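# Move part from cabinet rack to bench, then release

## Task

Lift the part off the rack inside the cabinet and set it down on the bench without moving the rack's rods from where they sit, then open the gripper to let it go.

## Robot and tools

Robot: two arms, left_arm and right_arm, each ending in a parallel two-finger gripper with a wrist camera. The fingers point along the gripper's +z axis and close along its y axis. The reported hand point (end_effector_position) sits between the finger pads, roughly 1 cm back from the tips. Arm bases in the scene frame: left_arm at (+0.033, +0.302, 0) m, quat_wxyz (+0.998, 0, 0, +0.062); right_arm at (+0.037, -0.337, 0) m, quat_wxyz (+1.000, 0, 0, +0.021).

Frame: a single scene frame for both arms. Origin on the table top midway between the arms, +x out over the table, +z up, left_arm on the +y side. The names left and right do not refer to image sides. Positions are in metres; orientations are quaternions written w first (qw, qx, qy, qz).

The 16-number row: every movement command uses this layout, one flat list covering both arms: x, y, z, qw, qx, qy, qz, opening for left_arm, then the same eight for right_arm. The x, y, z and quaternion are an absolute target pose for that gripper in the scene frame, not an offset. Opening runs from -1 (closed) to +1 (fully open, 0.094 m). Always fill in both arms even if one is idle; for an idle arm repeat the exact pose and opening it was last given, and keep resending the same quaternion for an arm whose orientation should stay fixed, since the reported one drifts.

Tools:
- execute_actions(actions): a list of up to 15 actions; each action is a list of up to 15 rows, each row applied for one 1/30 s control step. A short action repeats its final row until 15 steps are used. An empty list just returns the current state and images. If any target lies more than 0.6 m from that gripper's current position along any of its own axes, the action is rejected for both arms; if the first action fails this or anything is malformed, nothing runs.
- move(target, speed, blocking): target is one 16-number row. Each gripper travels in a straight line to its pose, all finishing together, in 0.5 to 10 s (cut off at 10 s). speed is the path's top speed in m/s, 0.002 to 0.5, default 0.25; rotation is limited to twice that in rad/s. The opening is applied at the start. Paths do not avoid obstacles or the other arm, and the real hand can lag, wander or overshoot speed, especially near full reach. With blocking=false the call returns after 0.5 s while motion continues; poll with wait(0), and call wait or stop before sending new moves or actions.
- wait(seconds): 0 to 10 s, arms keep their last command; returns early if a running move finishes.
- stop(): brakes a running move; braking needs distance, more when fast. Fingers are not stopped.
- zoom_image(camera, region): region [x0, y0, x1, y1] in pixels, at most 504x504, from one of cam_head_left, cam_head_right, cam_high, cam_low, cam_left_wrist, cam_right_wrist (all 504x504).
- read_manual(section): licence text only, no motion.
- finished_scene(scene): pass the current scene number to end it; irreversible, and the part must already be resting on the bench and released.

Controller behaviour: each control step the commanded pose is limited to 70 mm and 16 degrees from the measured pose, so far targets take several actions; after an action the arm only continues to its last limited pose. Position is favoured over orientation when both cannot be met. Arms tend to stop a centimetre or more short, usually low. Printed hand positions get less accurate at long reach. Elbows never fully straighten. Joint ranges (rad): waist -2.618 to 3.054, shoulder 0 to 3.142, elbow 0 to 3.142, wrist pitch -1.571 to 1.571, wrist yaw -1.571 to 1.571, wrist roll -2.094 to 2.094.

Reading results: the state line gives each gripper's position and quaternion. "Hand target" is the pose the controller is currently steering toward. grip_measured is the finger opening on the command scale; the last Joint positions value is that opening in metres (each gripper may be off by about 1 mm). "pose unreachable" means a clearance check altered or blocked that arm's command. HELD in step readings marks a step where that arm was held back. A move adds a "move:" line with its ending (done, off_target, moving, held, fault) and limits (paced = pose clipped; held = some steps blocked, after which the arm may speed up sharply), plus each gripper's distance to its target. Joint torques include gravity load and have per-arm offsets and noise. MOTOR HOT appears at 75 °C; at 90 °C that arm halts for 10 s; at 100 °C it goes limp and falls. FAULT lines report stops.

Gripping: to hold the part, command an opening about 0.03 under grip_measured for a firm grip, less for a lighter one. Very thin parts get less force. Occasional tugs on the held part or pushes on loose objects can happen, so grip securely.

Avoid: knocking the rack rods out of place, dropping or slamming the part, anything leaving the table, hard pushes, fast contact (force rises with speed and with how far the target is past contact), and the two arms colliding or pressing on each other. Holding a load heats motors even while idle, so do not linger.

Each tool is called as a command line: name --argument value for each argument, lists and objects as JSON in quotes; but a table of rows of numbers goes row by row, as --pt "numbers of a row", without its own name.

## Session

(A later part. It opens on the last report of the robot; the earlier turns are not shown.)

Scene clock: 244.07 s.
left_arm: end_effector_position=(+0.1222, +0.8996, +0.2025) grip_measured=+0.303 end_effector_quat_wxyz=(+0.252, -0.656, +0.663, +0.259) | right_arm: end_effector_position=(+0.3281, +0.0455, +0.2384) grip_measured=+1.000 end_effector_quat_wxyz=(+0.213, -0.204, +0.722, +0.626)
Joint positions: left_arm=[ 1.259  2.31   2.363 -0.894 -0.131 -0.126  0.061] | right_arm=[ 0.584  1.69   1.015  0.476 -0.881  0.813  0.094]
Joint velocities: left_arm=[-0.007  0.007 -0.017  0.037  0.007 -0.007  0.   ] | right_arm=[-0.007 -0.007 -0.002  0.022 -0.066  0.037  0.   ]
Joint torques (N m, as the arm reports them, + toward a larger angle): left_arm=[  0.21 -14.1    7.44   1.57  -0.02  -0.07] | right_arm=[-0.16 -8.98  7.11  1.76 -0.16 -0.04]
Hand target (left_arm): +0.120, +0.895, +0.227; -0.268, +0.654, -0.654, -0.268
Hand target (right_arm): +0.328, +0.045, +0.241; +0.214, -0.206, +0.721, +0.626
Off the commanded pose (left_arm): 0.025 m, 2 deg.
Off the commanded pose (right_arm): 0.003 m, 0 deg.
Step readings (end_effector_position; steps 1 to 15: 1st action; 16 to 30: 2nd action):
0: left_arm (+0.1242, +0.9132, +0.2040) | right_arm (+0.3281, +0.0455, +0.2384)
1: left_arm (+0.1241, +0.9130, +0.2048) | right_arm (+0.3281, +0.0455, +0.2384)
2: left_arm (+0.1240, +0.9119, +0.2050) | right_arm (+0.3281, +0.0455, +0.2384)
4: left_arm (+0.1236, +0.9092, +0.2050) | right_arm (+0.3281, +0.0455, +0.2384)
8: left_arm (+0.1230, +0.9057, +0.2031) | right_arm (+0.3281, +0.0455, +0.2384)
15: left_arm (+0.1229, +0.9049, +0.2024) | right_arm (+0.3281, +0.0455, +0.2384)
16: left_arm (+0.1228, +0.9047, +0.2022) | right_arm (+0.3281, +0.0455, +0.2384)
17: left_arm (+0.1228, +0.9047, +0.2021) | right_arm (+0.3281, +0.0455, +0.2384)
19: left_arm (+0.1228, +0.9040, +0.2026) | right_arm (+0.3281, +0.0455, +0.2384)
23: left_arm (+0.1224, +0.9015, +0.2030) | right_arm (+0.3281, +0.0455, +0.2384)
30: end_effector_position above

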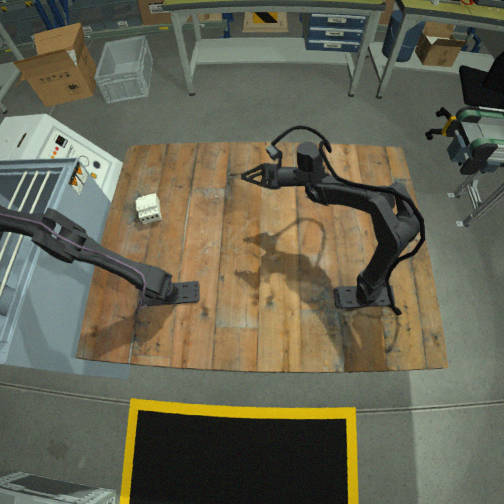

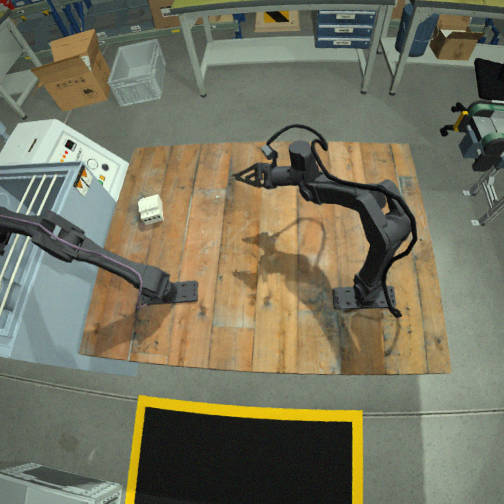

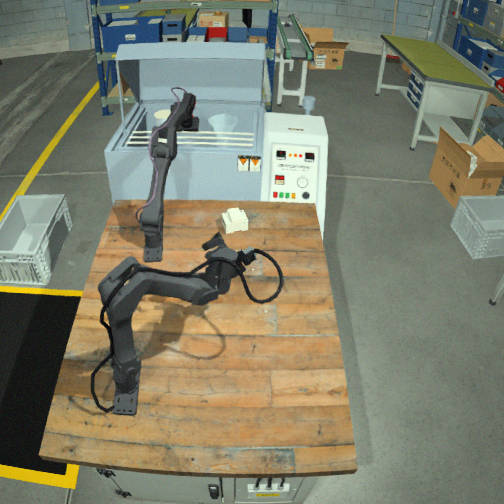

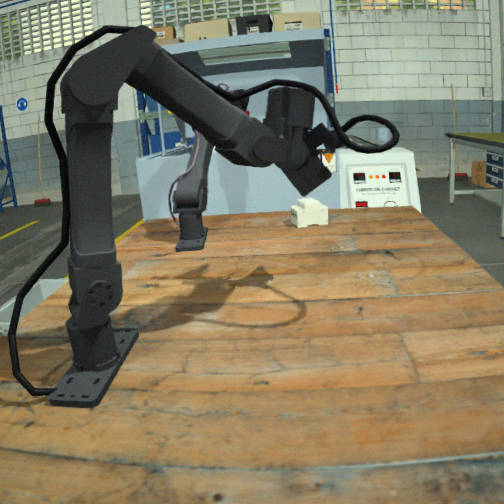

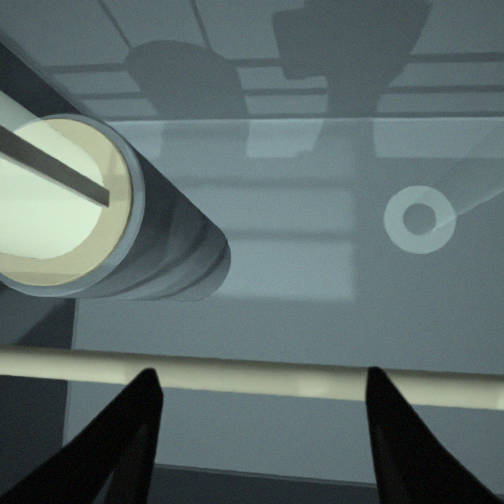

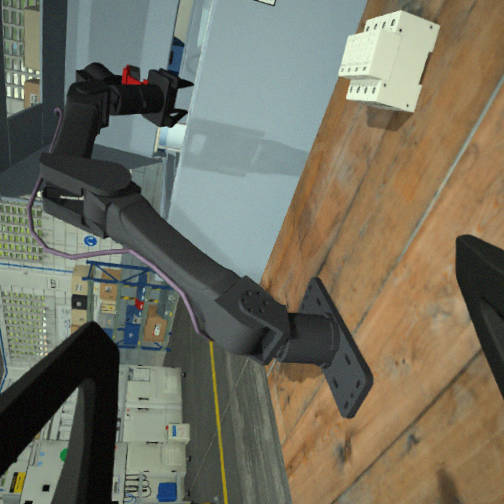

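execute_actions --actions '[[[0.12,0.892,0.242,0.2763,-0.6509,0.6509,0.2763,0.3, 0.328,0.045,0.241,0.214,-0.206,0.721,0.626,1],[0.12,0.892,0.242,0.2763,-0.6509,0.6509,0.2763,0.3, 0.328,0.045,0.241,0.214,-0.206,0.721,0.626,1],[0.12,0.892,0.242,0.2763,-0.6509,0.6509,0.2763,0.3, 0.328,0.045,0.241,0.214,-0.206,0.721,0.626,1],[0.12,0.892,0.242,0.2763,-0.6509,0.6509,0.2763,0.3, 0.328,0.045,0.241,0.214,-0.206,0.721,0.626,1],[0.12,0.892,0.242,0.2763,-0.6509,0.6509,0.2763,0.3, 0.328,0.045,0.241,0.214,-0.206,0.721,0.626,1],[0.12,0.889,0.257,0.285,-0.647,0.647,0.285,0.3, 0.328,0.045,0.241,0.214,-0.206,0.721,0.626,1]],[[0.12,0.882,0.282,0.299,-0.641,0.641,0.299,0.3, 0.328,0.045,0.241,0.214,-0.206,0.721,0.626,1]]]'

move --target '[0.09,0.70,0.42,0.316,-0.633,0.633,0.316,0.3, 0.328,0.045,0.241,0.214,-0.206,0.721,0.626,1]' --speed 0.15

Scene clock: 251.90 s.
left_arm: end_effector_position=(+0.1177, +0.8850, +0.2598) grip_measured=+0.303 end_effector_quat_wxyz=(+0.282, -0.648, +0.648, +0.285) | right_arm: end_effector_position=(+0.3281, +0.0455, +0.2384) grip_measured=+1.000 end_effector_quat_wxyz=(+0.213, -0.204, +0.722, +0.626)
Joint positions: left_arm=[ 1.259  2.206  2.363 -0.912 -0.141 -0.126  0.061] | right_arm=[ 0.584  1.69   1.015  0.476 -0.881  0.813  0.094]
Joint velocities: left_arm=[ 0.012 -0.002  0.012 -0.022  0.037  0.022  0.001] | right_arm=[-0.007 -0.007  0.002  0.066 -0.051 -0.11   0.   ]
Joint torques (N m, as the arm reports them, + toward a larger angle): left_arm=[ -0.65 -12.54   7.54   1.78  -0.13  -0.01] | right_arm=[-0.16 -8.98  7.1   1.77 -0.16 -0.04]
Hand target (left_arm): +0.120, +0.882, +0.282; -0.299, +0.641, -0.641, -0.299
Hand target (right_arm): +0.328, +0.045, +0.241; +0.214, -0.206, +0.721, +0.626
Off the commanded pose (left_arm): 0.023 m, 3 deg.
Off the commanded pose (right_arm): 0.003 m, 0 deg.
Step readings (end_effector_position; steps 1 to 15: 1st action; 16 to 30: 2nd action):
0: left_arm (+0.1221, +0.8986, +0.2016) | right_arm (+0.3281, +0.0455, +0.2384)
1: left_arm (+0.1221, +0.8984, +0.2027) | right_arm (+0.3281, +0.0455, +0.2384)
2: left_arm (+0.1219, +0.8977, +0.2033) | right_arm (+0.3281, +0.0455, +0.2384)
4: left_arm (+0.1217, +0.8967, +0.2071) | right_arm (+0.3281, +0.0455, +0.2384)
8: left_arm (+0.1212, +0.8941, +0.2202) | right_arm (+0.3281, +0.0455, +0.2384)
15: left_arm (+0.1204, +0.8913, +0.2352) | right_arm (+0.3281, +0.0455, +0.2384)
16: left_arm (+0.1202, +0.8910, +0.2365) | right_arm (+0.3281, +0.0455, +0.2384)
17: left_arm (+0.1199, +0.8902, +0.2370) | right_arm (+0.3281, +0.0455, +0.2384)
19: left_arm (+0.1192, +0.8889, +0.2423) | right_arm (+0.3281, +0.0455, +0.2384)
23: left_arm (+0.1182, +0.8859, +0.2558) | right_arm (+0.3281, +0.0455, +0.2384)
30: end_effector_position above

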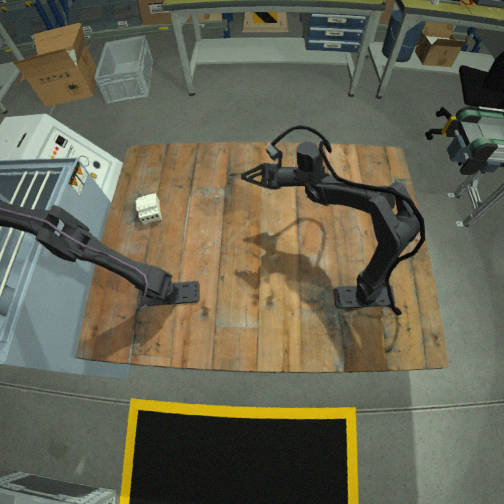

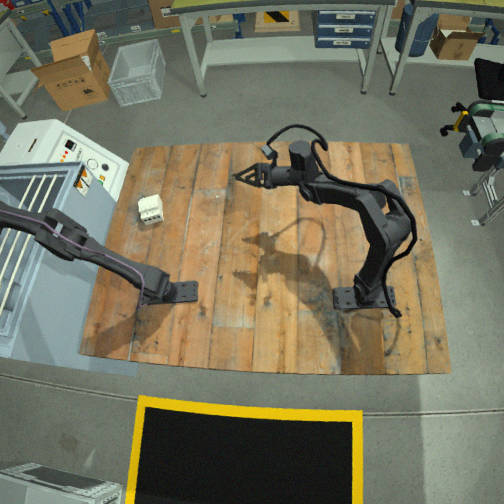

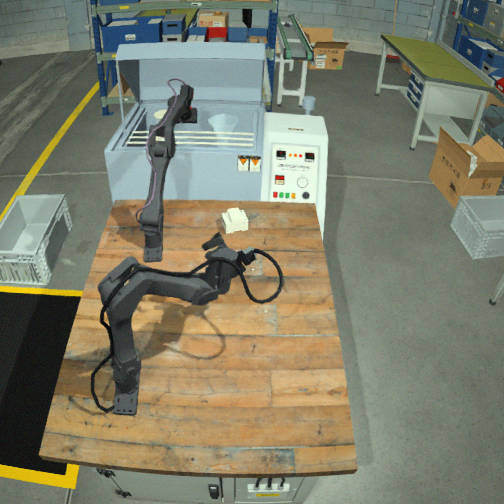

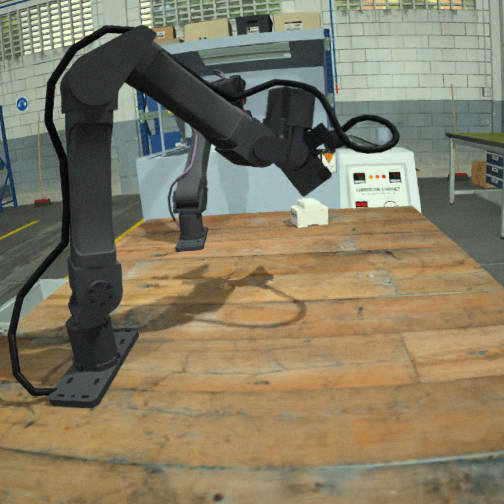

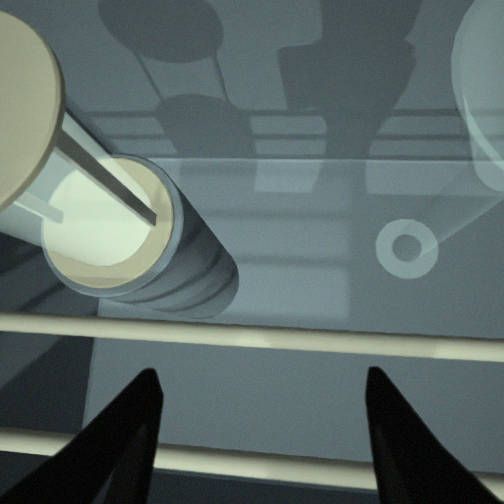

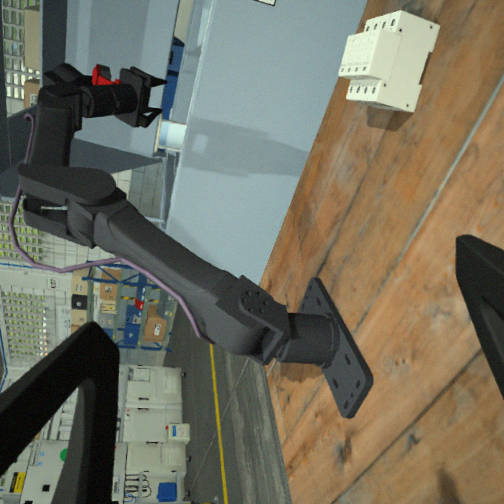

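Scene clock: 254.20 s.
left_arm: end_effector_position=(+0.0864, +0.7073, +0.3963) grip_measured=+0.303 end_effector_quat_wxyz=(+0.293, -0.641, +0.643, +0.300) | right_arm: end_effector_position=(+0.3281, +0.0455, +0.2384) grip_measured=+1.000 end_effector_quat_wxyz=(+0.213, -0.204, +0.722, +0.626)
Joint positions: left_arm=[ 1.244  1.656  2.191 -1.253 -0.162 -0.126  0.061] | right_arm=[ 0.584  1.69   1.015  0.476 -0.881  0.813  0.094]
Joint velocities: left_arm=[-0.002 -0.007  0.002 -0.051 -0.007 -0.022 -0.001] | right_arm=[ 0.007  0.022 -0.012 -0.037  0.022 -0.037  0.   ]
Joint torques (N m, as the arm reports them, + toward a larger angle): left_arm=[-0.79 -6.91  9.17  1.76 -0.13 -0.04] | right_arm=[-0.16 -8.98  7.1   1.77 -0.16 -0.04]
Hand target (left_arm): +0.088, +0.700, +0.419; -0.316, +0.632, -0.633, -0.316
Hand target (right_arm): +0.328, +0.045, +0.241; +0.214, -0.206, +0.721, +0.626
Off the commanded pose (left_arm): 0.025 m, 4 deg.
Off the commanded pose (right_arm): 0.003 m, 0 deg.
move: off_target (left_arm)

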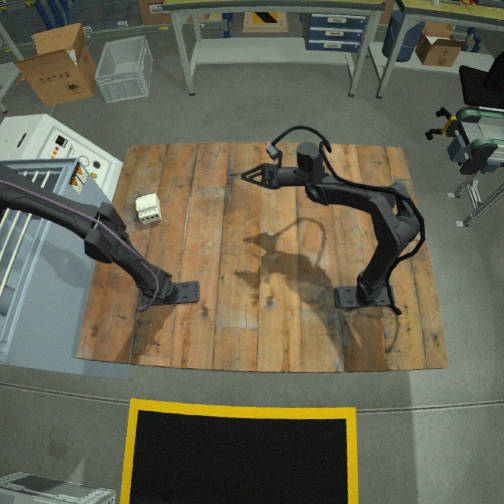

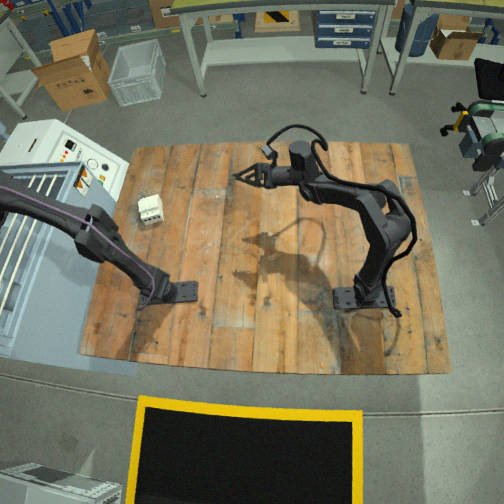

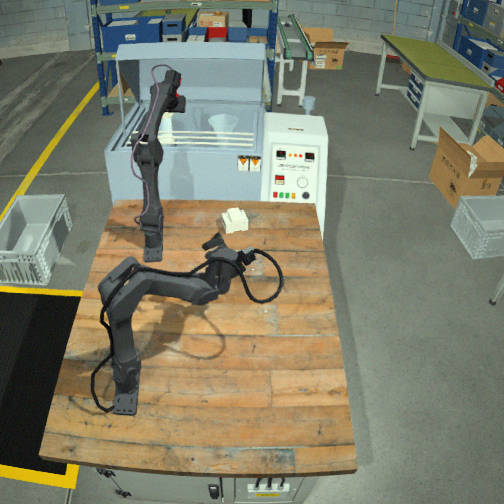

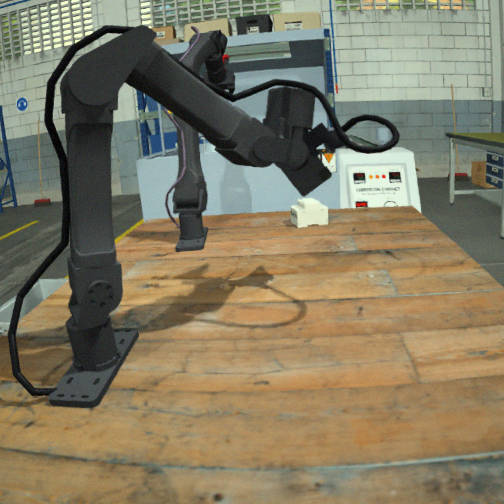

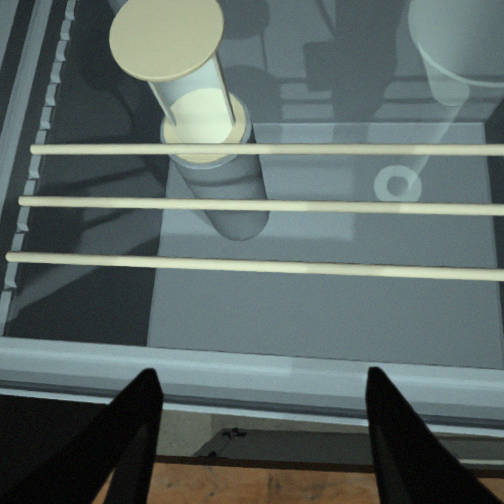

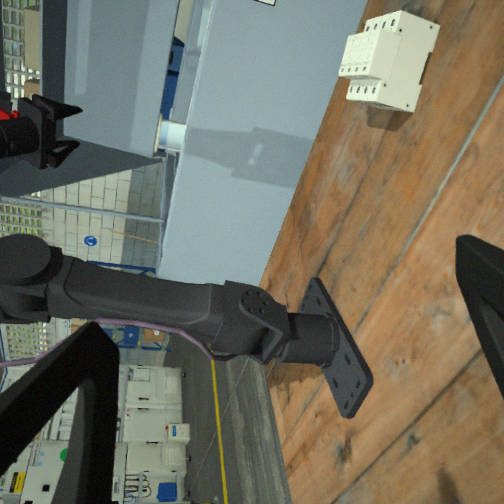

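finished_scene --scene 1

The scene is finished: the task was done.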